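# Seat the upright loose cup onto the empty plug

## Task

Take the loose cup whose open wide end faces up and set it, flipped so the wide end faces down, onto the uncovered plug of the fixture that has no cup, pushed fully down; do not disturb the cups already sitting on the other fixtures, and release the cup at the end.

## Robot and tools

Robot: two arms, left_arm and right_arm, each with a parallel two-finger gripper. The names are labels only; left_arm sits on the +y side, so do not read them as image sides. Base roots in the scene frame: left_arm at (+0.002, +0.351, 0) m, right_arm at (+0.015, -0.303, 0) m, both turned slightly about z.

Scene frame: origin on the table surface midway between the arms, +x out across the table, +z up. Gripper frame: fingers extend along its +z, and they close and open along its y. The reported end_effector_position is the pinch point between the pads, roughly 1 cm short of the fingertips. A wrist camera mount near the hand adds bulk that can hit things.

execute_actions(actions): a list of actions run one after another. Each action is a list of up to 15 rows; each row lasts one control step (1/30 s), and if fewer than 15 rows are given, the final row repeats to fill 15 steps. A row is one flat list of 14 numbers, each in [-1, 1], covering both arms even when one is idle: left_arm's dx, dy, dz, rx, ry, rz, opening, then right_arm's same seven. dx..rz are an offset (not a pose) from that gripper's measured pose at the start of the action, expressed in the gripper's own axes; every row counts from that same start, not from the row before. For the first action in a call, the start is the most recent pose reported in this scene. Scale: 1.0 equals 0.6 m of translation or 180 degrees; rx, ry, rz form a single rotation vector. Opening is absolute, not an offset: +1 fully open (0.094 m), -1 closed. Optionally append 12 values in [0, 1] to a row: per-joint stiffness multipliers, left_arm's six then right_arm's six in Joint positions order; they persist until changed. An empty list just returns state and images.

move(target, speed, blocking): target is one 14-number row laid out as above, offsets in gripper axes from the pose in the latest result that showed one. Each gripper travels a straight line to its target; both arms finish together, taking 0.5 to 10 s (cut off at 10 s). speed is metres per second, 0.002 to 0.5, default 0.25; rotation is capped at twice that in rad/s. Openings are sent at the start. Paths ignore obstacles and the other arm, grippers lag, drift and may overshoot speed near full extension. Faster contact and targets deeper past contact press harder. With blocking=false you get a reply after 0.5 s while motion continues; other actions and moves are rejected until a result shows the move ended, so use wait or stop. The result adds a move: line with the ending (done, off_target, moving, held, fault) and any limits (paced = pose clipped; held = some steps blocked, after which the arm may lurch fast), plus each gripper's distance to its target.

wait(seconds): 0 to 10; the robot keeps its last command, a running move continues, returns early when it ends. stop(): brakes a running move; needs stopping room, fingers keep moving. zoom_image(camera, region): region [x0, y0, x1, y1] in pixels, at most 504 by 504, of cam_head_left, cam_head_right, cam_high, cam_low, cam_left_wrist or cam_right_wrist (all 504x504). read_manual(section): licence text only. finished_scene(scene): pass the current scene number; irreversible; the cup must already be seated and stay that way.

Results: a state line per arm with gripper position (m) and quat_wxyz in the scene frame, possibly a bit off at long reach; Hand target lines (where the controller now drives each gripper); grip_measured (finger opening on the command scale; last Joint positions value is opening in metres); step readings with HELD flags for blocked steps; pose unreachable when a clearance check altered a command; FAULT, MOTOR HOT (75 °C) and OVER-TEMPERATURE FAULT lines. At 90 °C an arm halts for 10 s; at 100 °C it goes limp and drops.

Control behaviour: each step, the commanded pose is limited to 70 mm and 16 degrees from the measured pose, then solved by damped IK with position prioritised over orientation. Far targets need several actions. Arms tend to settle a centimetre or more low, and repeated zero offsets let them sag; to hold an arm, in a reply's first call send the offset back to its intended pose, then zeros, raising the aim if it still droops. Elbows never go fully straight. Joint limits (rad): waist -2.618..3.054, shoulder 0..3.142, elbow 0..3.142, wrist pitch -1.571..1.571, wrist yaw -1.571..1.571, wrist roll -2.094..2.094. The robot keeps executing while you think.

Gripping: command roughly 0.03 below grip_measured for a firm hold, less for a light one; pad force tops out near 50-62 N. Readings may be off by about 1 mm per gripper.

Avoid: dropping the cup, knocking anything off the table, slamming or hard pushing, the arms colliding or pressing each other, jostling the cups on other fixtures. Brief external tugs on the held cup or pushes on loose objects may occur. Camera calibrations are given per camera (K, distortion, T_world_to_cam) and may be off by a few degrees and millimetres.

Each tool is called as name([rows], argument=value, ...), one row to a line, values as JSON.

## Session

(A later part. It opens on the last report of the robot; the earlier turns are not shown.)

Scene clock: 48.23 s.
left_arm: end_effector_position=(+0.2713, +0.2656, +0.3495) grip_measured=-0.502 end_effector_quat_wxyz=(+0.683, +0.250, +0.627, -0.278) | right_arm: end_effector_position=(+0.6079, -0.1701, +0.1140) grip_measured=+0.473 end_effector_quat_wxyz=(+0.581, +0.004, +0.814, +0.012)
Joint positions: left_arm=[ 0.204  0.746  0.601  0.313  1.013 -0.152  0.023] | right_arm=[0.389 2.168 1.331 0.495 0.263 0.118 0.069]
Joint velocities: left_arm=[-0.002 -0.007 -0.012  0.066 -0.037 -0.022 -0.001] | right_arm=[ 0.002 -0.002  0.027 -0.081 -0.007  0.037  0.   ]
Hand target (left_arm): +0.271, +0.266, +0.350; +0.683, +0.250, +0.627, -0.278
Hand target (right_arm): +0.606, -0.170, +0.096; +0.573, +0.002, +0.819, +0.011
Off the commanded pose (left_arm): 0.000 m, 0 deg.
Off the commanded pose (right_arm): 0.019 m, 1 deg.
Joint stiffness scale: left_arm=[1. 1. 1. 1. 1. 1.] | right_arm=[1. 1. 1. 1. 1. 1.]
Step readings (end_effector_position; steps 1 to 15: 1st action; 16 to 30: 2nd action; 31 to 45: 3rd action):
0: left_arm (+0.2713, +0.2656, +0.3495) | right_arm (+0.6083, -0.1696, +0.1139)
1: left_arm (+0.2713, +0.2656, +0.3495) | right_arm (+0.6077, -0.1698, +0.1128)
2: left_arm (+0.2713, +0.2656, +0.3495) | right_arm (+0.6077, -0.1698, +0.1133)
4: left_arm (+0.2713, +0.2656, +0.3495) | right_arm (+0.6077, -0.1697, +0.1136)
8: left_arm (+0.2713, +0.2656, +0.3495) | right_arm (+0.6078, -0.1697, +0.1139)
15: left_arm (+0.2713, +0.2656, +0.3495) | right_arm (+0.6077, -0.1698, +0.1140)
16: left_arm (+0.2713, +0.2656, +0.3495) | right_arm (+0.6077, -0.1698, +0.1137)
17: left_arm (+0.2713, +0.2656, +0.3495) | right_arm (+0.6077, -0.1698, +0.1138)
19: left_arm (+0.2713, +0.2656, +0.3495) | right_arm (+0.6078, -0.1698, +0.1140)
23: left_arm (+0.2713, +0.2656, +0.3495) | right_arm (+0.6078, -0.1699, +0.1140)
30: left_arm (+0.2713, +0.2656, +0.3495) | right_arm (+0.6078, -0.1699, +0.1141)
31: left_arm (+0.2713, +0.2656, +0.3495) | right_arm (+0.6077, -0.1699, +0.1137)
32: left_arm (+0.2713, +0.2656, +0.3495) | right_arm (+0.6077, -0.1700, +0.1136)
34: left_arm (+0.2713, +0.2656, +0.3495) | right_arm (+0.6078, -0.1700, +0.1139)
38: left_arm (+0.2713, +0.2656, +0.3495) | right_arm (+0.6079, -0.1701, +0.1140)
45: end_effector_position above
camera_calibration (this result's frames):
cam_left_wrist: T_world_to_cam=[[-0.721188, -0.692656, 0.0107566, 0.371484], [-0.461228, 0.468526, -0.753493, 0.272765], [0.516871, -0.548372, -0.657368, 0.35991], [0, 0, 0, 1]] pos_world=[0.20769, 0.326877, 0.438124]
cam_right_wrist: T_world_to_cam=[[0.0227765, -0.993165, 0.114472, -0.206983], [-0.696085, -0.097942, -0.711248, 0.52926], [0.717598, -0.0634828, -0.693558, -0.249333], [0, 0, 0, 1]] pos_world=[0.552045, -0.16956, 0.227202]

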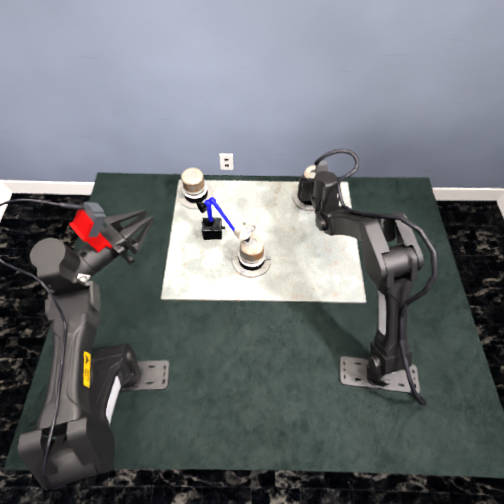

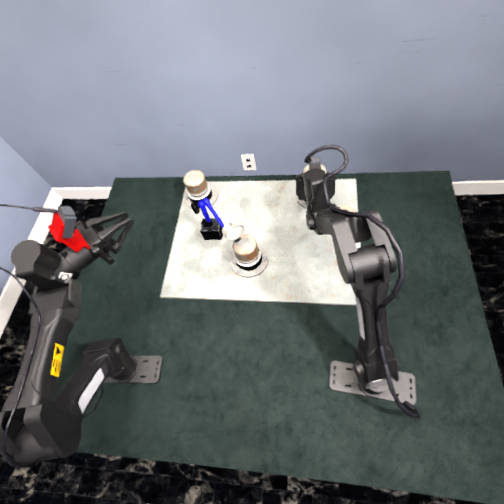

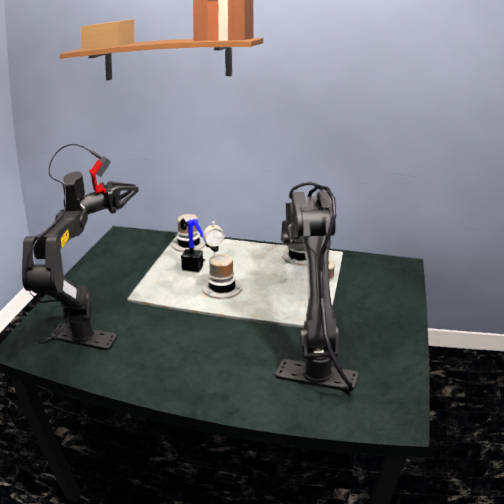

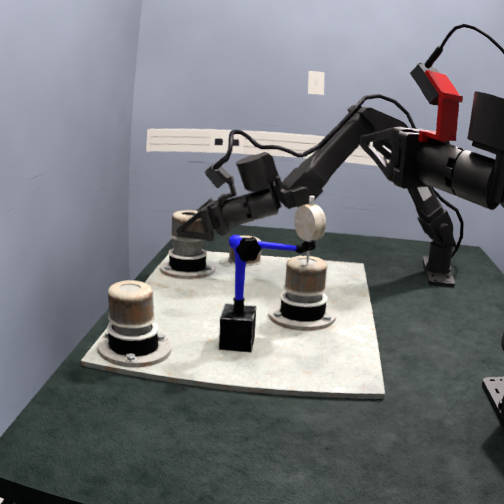

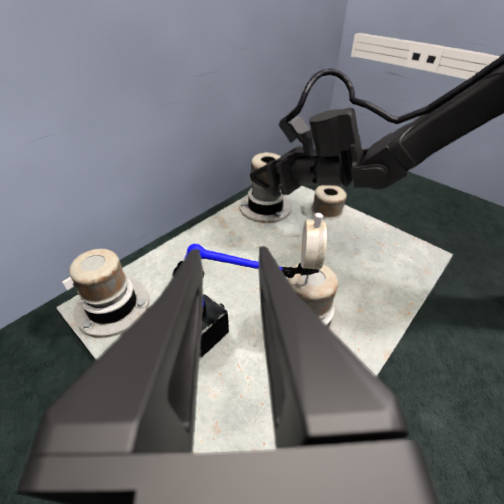

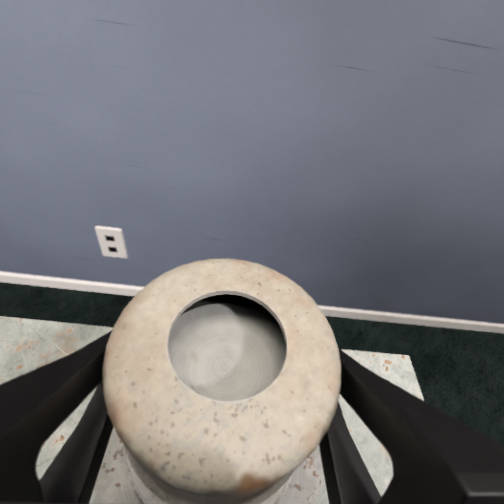

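execute_actions([
  [[0,0,0,0,0,0,-0.5,0.03,0,0.01,0,0.03,0.02,0.4]],
  [[0,0,0,0,0,0,-0.5,0.045,0,0.015,0,0.03,0.02,0.4]],
])

zoom_image(camera="cam_left_wrist", region=[220,130,330,230])

Scene clock: 50.53 s.
left_arm: end_effector_position=(+0.2713, +0.2656, +0.3495) grip_measured=-0.502 end_effector_quat_wxyz=(+0.683, +0.250, +0.627, -0.278) | right_arm: end_effector_position=(+0.6078, -0.1702, +0.1099) grip_measured=+0.473 end_effector_quat_wxyz=(+0.564, +0.022, +0.825, +0.022)
Joint positions: left_arm=[ 0.204  0.746  0.601  0.313  1.013 -0.152  0.023] | right_arm=[0.389 2.168 1.358 0.426 0.264 0.17  0.069]
Joint velocities: left_arm=[-0.012 -0.012 -0.002 -0.022  0.066 -0.051  0.001] | right_arm=[-0.007 -0.007  0.002 -0.037  0.066 -0.051 -0.   ]
Hand target (left_arm): +0.271, +0.266, +0.350; +0.683, +0.250, +0.627, -0.278
Hand target (right_arm): +0.605, -0.169, +0.083; +0.529, +0.044, +0.847, +0.037
Off the commanded pose (left_arm): 0.000 m, 0 deg.
Off the commanded pose (right_arm): 0.028 m, 6 deg.
Joint stiffness scale: left_arm=[1. 1. 1. 1. 1. 1.] | right_arm=[1. 1. 1. 1. 1. 1.]
Step readings (end_effector_position; steps 1 to 15: 1st action; 16 to 30: 2nd action):
0: left_arm (+0.2713, +0.2656, +0.3495) | right_arm (+0.6079, -0.1701, +0.1141)
1: left_arm (+0.2713, +0.2656, +0.3495) | right_arm (+0.6076, -0.1702, +0.1130)
2: left_arm (+0.2713, +0.2656, +0.3495) | right_arm (+0.6076, -0.1701, +0.1123)
4: left_arm (+0.2713, +0.2656, +0.3495) | right_arm (+0.6077, -0.1701, +0.1113)
8: left_arm (+0.2713, +0.2656, +0.3495) | right_arm (+0.6078, -0.1701, +0.1106)
15: left_arm (+0.2713, +0.2656, +0.3495) | right_arm (+0.6078, -0.1702, +0.1103)
16: left_arm (+0.2713, +0.2656, +0.3495) | right_arm (+0.6078, -0.1702, +0.1102)
17: left_arm (+0.2713, +0.2656, +0.3495) | right_arm (+0.6078, -0.1702, +0.1101)
19: left_arm (+0.2713, +0.2656, +0.3495) | right_arm (+0.6078, -0.1702, +0.1100)
23: left_arm (+0.2713, +0.2656, +0.3495) | right_arm (+0.6078, -0.1702, +0.1098)
30: end_effector_position above
camera_calibration (this result's frames):
cam_left_wrist: T_world_to_cam=[[-0.721188, -0.692656, 0.0107566, 0.371484], [-0.461228, 0.468526, -0.753493, 0.272765], [0.516871, -0.548372, -0.657368, 0.35991], [0, 0, 0, 1]] pos_world=[0.20769, 0.326877, 0.438124]
cam_right_wrist: T_world_to_cam=[[0.00820958, -0.996949, 0.0776173, -0.194395], [-0.726521, -0.0592807, -0.684582, 0.548446], [0.687095, -0.0507705, -0.724792, -0.228049], [0, 0, 0, 1]] pos_world=[0.556745, -0.172868, 0.225257]

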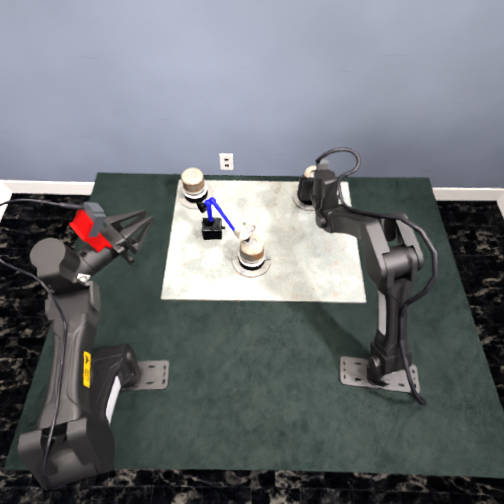

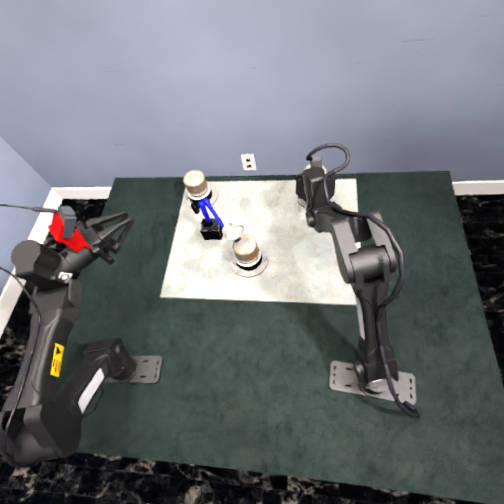

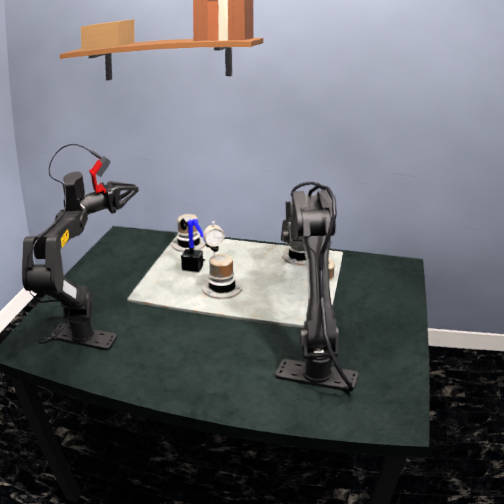

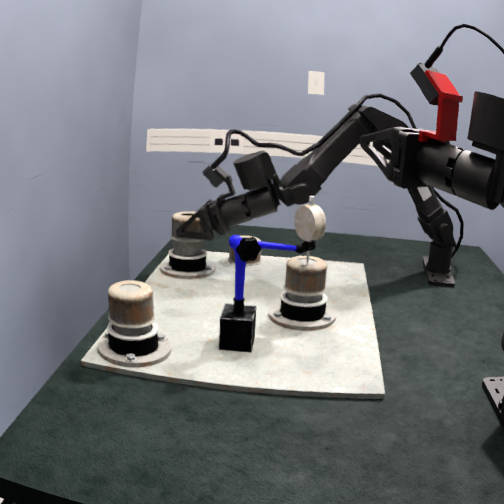

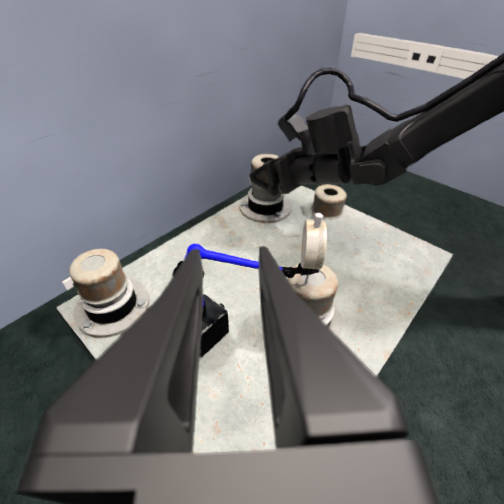

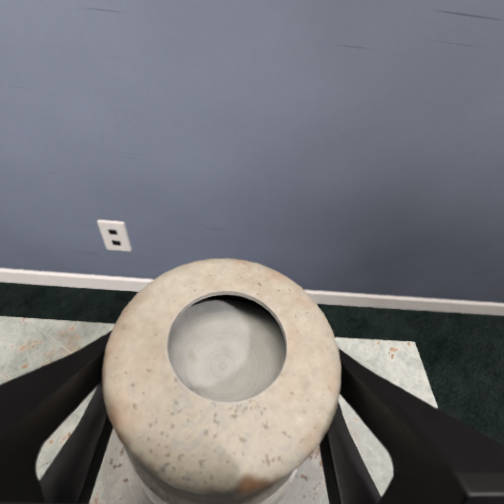

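Region (220, 130, 330, 230) of cam_left_wrist's 504x504 image, scaled by 4.582, with more detail than that image has; it fills the top 458 rows of this view, and the rest is white.

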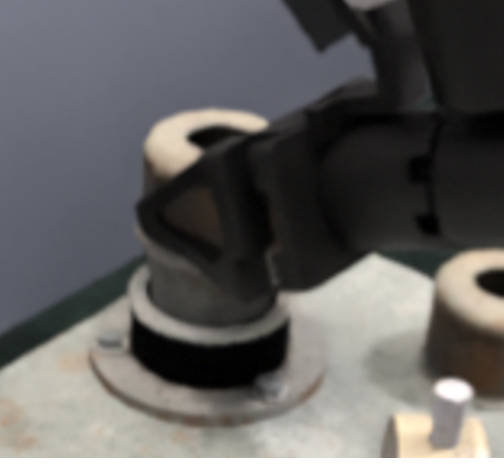

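Friction resistance; push harder.

execute_actions([
  [[0,0,0,0,0,0,-0.5,0.07,0,0.022,0,0.03,-0.008,0.35]],
  [[0,0,0,0,0,0,-0.5,0.08,0,0.025,0,0.035,0,0.35]],
])

zoom_image(camera="cam_low", region=[140,160,290,290])

Scene clock: 52.23 s.
left_arm: end_effector_position=(+0.2713, +0.2656, +0.3495) grip_measured=-0.502 end_effector_quat_wxyz=(+0.683, +0.250, +0.627, -0.278) | right_arm: end_effector_position=(+0.6083, -0.1704, +0.0934) grip_measured=+0.473 end_effector_quat_wxyz=(+0.556, +0.015, +0.831, +0.014)
Joint positions: left_arm=[ 0.204  0.746  0.601  0.313  1.013 -0.152  0.023] | right_arm=[0.389 2.2   1.358 0.437 0.266 0.156 0.069]
Joint velocities: left_arm=[ 0.002 -0.012 -0.017 -0.007  0.022 -0.022  0.   ] | right_arm=[-0.002  0.007 -0.017  0.066  0.022 -0.051 -0.001]
Hand target (left_arm): +0.271, +0.266, +0.350; +0.683, +0.250, +0.627, -0.278
Hand target (right_arm): +0.601, -0.170, +0.049; +0.512, +0.015, +0.859, +0.015
Off the commanded pose (left_arm): 0.000 m, 0 deg.
Off the commanded pose (right_arm): 0.046 m, 6 deg.
Joint stiffness scale: left_arm=[1. 1. 1. 1. 1. 1.] | right_arm=[1. 1. 1. 1. 1. 1.]
Step readings (end_effector_position; steps 1 to 15: 1st action; 16 to 30: 2nd action):
0: left_arm (+0.2713, +0.2656, +0.3495) | right_arm (+0.6078, -0.1702, +0.1099)
1: left_arm (+0.2713, +0.2656, +0.3495) | right_arm (+0.6079, -0.1702, +0.1099)
2: left_arm (+0.2713, +0.2656, +0.3495) | right_arm (+0.6079, -0.1704, +0.1094)
4: left_arm (+0.2713, +0.2656, +0.3495) | right_arm (+0.6079, -0.1704, +0.1070)
8: left_arm (+0.2713, +0.2656, +0.3495) | right_arm (+0.6080, -0.1704, +0.1019)
15: left_arm (+0.2713, +0.2656, +0.3495) | right_arm (+0.6081, -0.1702, +0.0972)
16: left_arm (+0.2713, +0.2656, +0.3495) | right_arm (+0.6081, -0.1702, +0.0961)
17: left_arm (+0.2713, +0.2656, +0.3495) | right_arm (+0.6081, -0.1703, +0.0952)
19: left_arm (+0.2713, +0.2656, +0.3495) | right_arm (+0.6082, -0.1703, +0.0933)
23: left_arm (+0.2713, +0.2656, +0.3495) | right_arm (+0.6083, -0.1704, +0.0934)
30: end_effector_position above
camera_calibration (this result's frames):
cam_left_wrist: T_world_to_cam=[[-0.721188, -0.692656, 0.0107566, 0.371484], [-0.461228, 0.468526, -0.753493, 0.272765], [0.516871, -0.548372, -0.657368, 0.35991], [0, 0, 0, 1]] pos_world=[0.20769, 0.326877, 0.438124]
cam_right_wrist: T_world_to_cam=[[0.0137923, -0.995168, 0.0972086, -0.198171], [-0.739885, -0.0755515, -0.668477, 0.541345], [0.672592, -0.0627034, -0.737352, -0.232369], [0, 0, 0, 1]] pos_world=[0.559556, -0.170884, 0.209803]

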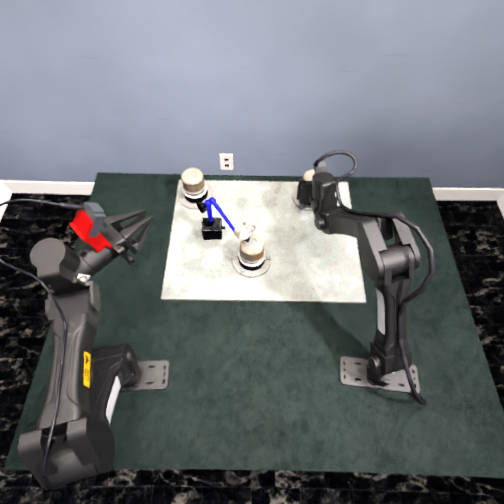

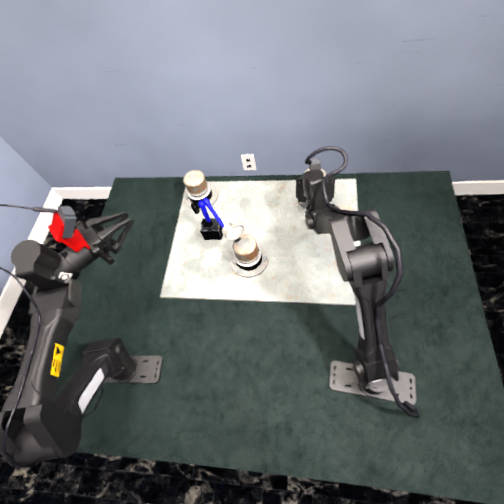

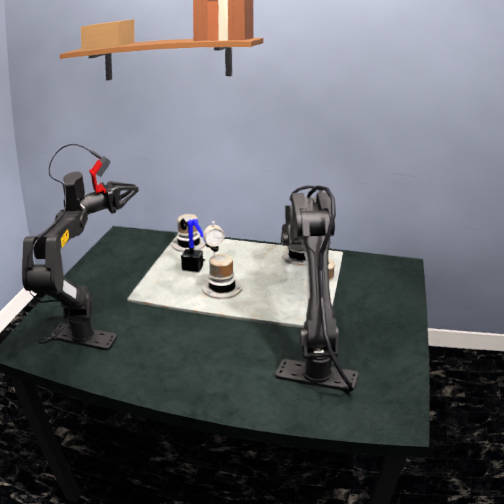

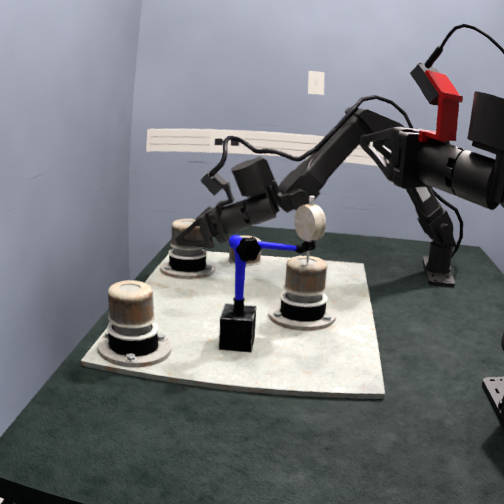

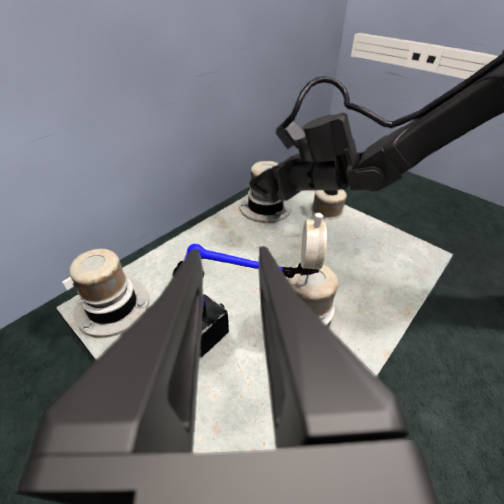

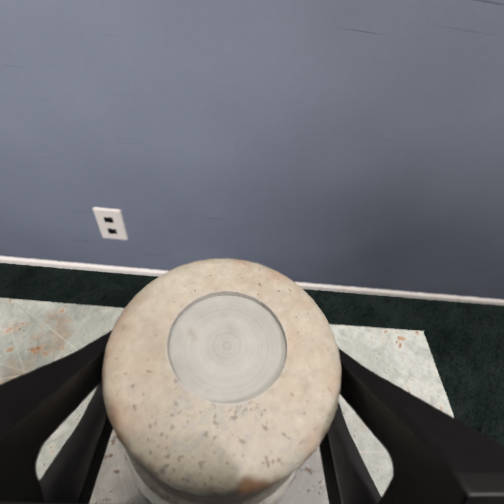

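Region (140, 160, 290, 290) of cam_low's 504x504 image, scaled by 3.360, with more detail than that image has; it fills the top 437 rows of this view, and the rest is white.

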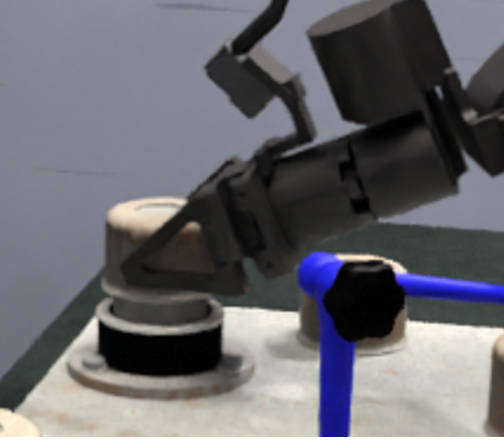

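execute_actions([
  [[0,0,0,0,0,0,-0.5,0,0,0,0,0,0,0.4],[0,0,0,0,0,0,-0.5,0,0,0,0,0,0,0.4],[0,0,0,0,0,0,-0.5,0,0,0,0,0,0,0.4],[0,0,0,0,0,0,-0.5,-0.01,0,0,0,0,0,1]],
])

move(target=[0,0,0,0,0,0,-0.5,-0.1,0,-0.15,0,0,0,1], speed=0.15)

Scene clock: 53.40 s.
left_arm: end_effector_position=(+0.2713, +0.2656, +0.3495) grip_measured=-0.502 end_effector_quat_wxyz=(+0.683, +0.250, +0.627, -0.278) | right_arm: end_effector_position=(+0.6080, -0.1704, +0.0934) grip_measured=+1.000 end_effector_quat_wxyz=(+0.555, +0.014, +0.831, +0.014)
Joint positions: left_arm=[ 0.204  0.746  0.601  0.313  1.013 -0.152  0.023] | right_arm=[0.389 2.199 1.358 0.434 0.266 0.154 0.094]
Joint velocities: left_arm=[-0.007 -0.012 -0.027 -0.037 -0.022 -0.051  0.001] | right_arm=[-0.002  0.002 -0.007 -0.007  0.007  0.022  0.   ]
Hand target (left_arm): +0.271, +0.266, +0.350; +0.683, +0.250, +0.627, -0.278
Hand target (right_arm): +0.611, -0.171, +0.099; +0.556, +0.015, +0.831, +0.014
Off the commanded pose (left_arm): 0.000 m, 0 deg.
Off the commanded pose (right_arm): 0.006 m, 0 deg.
Joint stiffness scale: left_arm=[1. 1. 1. 1. 1. 1.] | right_arm=[1. 1. 1. 1. 1. 1.]
Step readings (end_effector_position):
0: left_arm (+0.2713, +0.2656, +0.3495) | right_arm (+0.6083, -0.1704, +0.0934)
1: left_arm (+0.2713, +0.2656, +0.3495) | right_arm (+0.6085, -0.1704, +0.0945)
2: left_arm (+0.2713, +0.2656, +0.3495) | right_arm (+0.6085, -0.1704, +0.0946)
4: left_arm (+0.2713, +0.2656, +0.3495) | right_arm (+0.6085, -0.1704, +0.0945)
8: left_arm (+0.2713, +0.2656, +0.3495) | right_arm (+0.6081, -0.1704, +0.0934)
15: end_effector_position above
camera_calibration (this result's frames):
cam_left_wrist: T_world_to_cam=[[-0.721188, -0.692656, 0.0107566, 0.371484], [-0.461228, 0.468526, -0.753493, 0.272765], [0.516871, -0.548372, -0.657368, 0.35991], [0, 0, 0, 1]] pos_world=[0.20769, 0.326877, 0.438124]
cam_right_wrist: T_world_to_cam=[[0.0148403, -0.994893, 0.0998405, -0.199079], [-0.741025, -0.0779823, -0.666933, 0.541281], [0.671313, -0.0640869, -0.738398, -0.231571], [0, 0, 0, 1]] pos_world=[0.559514, -0.170693, 0.209883]

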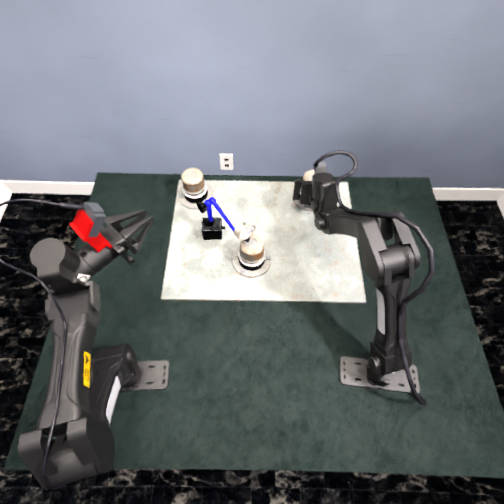

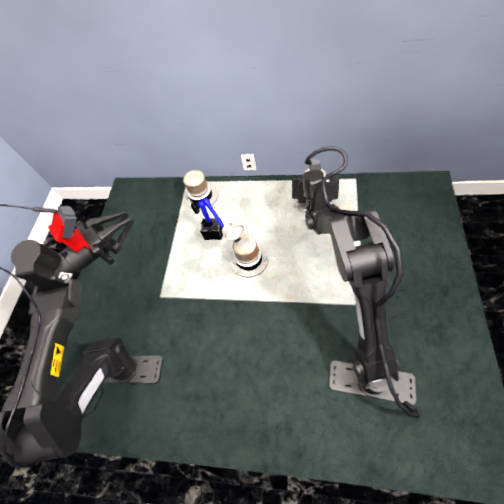

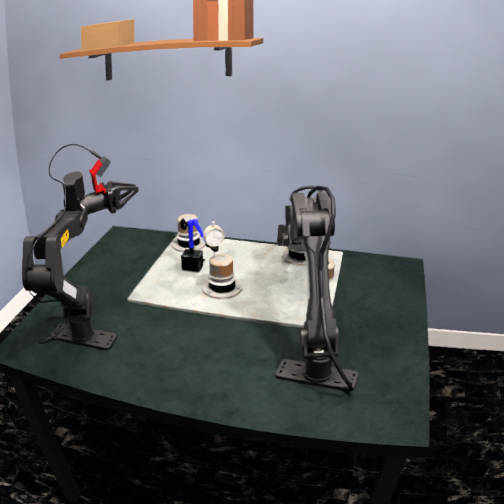

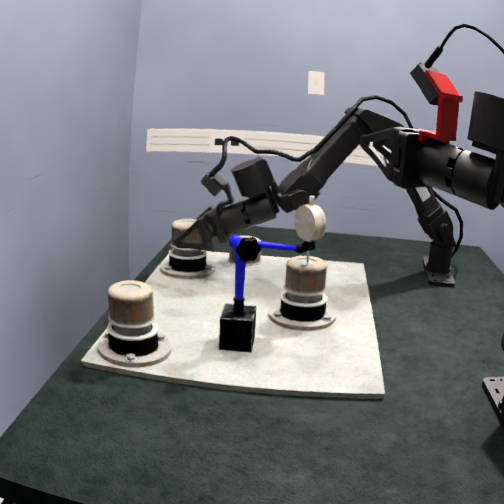

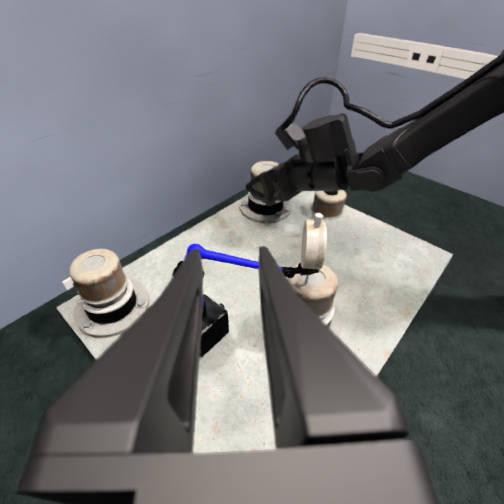

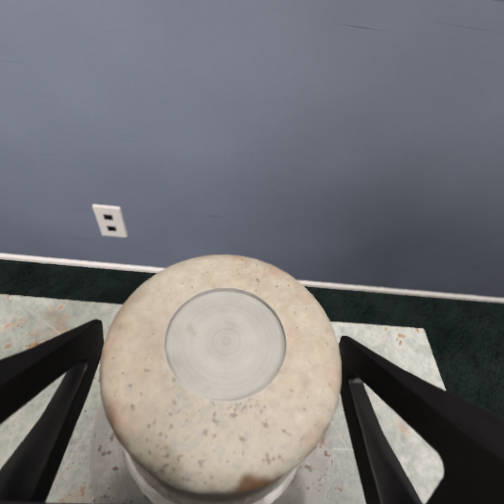

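Scene clock: 54.73 s.
left_arm: end_effector_position=(+0.2713, +0.2656, +0.3495) grip_measured=-0.502 end_effector_quat_wxyz=(+0.683, +0.250, +0.627, -0.278) | right_arm: end_effector_position=(+0.5563, -0.1753, +0.1906) grip_measured=+1.000 end_effector_quat_wxyz=(+0.567, +0.015, +0.823, +0.016)
Joint positions: left_arm=[ 0.204  0.746  0.601  0.313  1.013 -0.152  0.023] | right_arm=[0.416 1.858 1.246 0.231 0.291 0.162 0.094]
Joint velocities: left_arm=[ 0.012 -0.002 -0.002 -0.037 -0.051  0.007 -0.001] | right_arm=[ 0.007 -0.007  0.002 -0.081 -0.022  0.051  0.   ]
Hand target (left_arm): +0.271, +0.266, +0.350; +0.683, +0.250, +0.627, -0.278
Hand target (right_arm): +0.548, -0.174, +0.183; +0.555, +0.014, +0.831, +0.014
Off the commanded pose (left_arm): 0.000 m, 0 deg.
Off the commanded pose (right_arm): 0.011 m, 2 deg.
Joint stiffness scale: left_arm=[1. 1. 1. 1. 1. 1.] | right_arm=[1. 1. 1. 1. 1. 1.]
move: off_target (right_arm)
camera_calibration (this result's frames):
cam_left_wrist: T_world_to_cam=[[-0.721188, -0.692656, 0.0107566, 0.371484], [-0.461228, 0.468526, -0.753493, 0.272765], [0.516871, -0.548372, -0.657368, 0.35991], [0, 0, 0, 1]] pos_world=[0.20769, 0.326877, 0.438124]
cam_right_wrist: T_world_to_cam=[[0.0122007, -0.995504, 0.0939323, -0.210386], [-0.72155, -0.0737999, -0.688417, 0.561398], [0.692254, -0.0593778, -0.719207, -0.139804], [0, 0, 0, 1]] pos_world=[0.504424, -0.176311, 0.30569]

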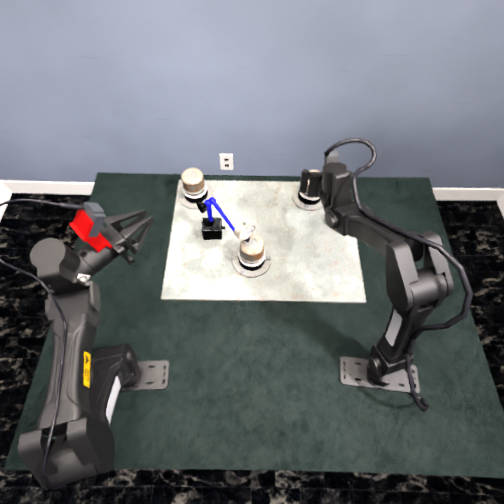

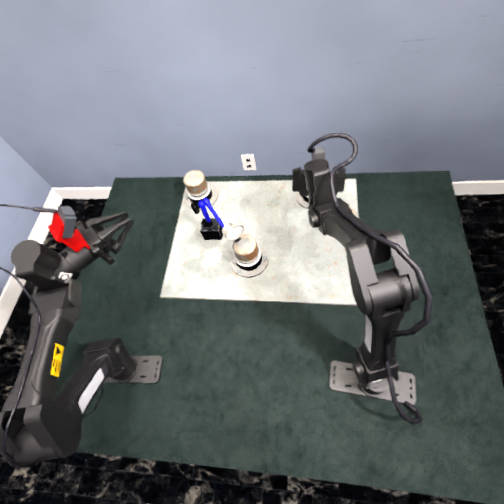

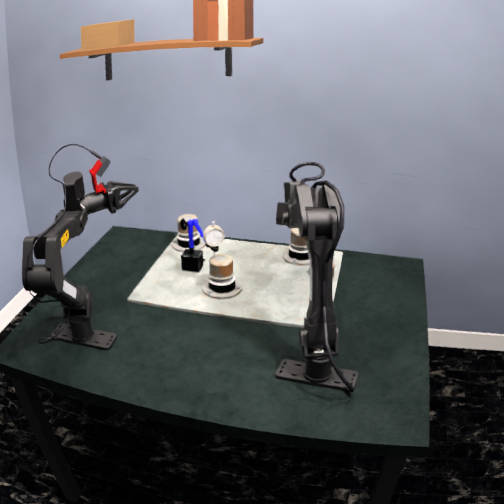

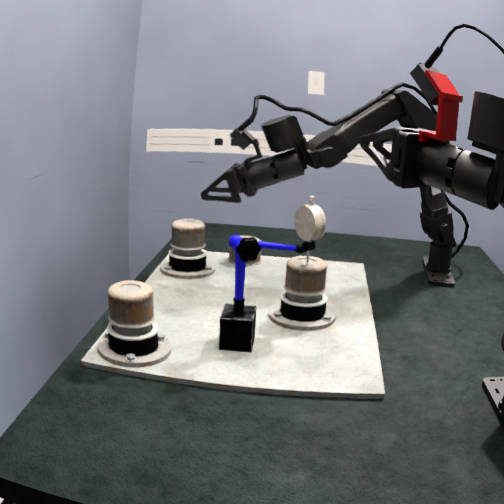

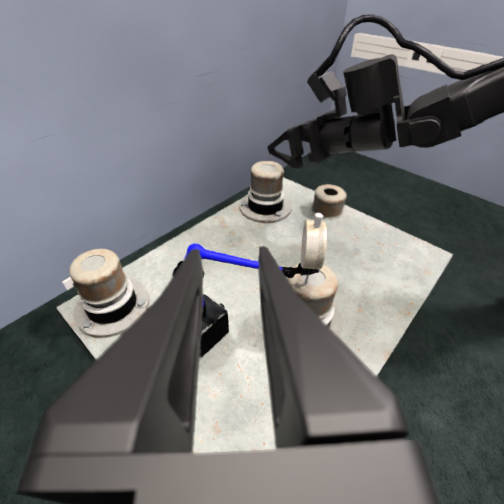

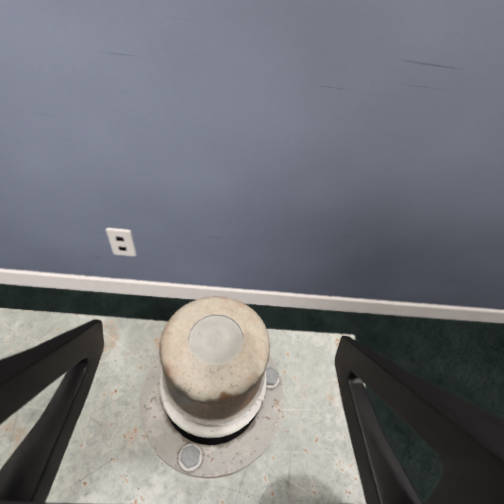

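finished_scene(scene=2)

The scene is finished: the task was done.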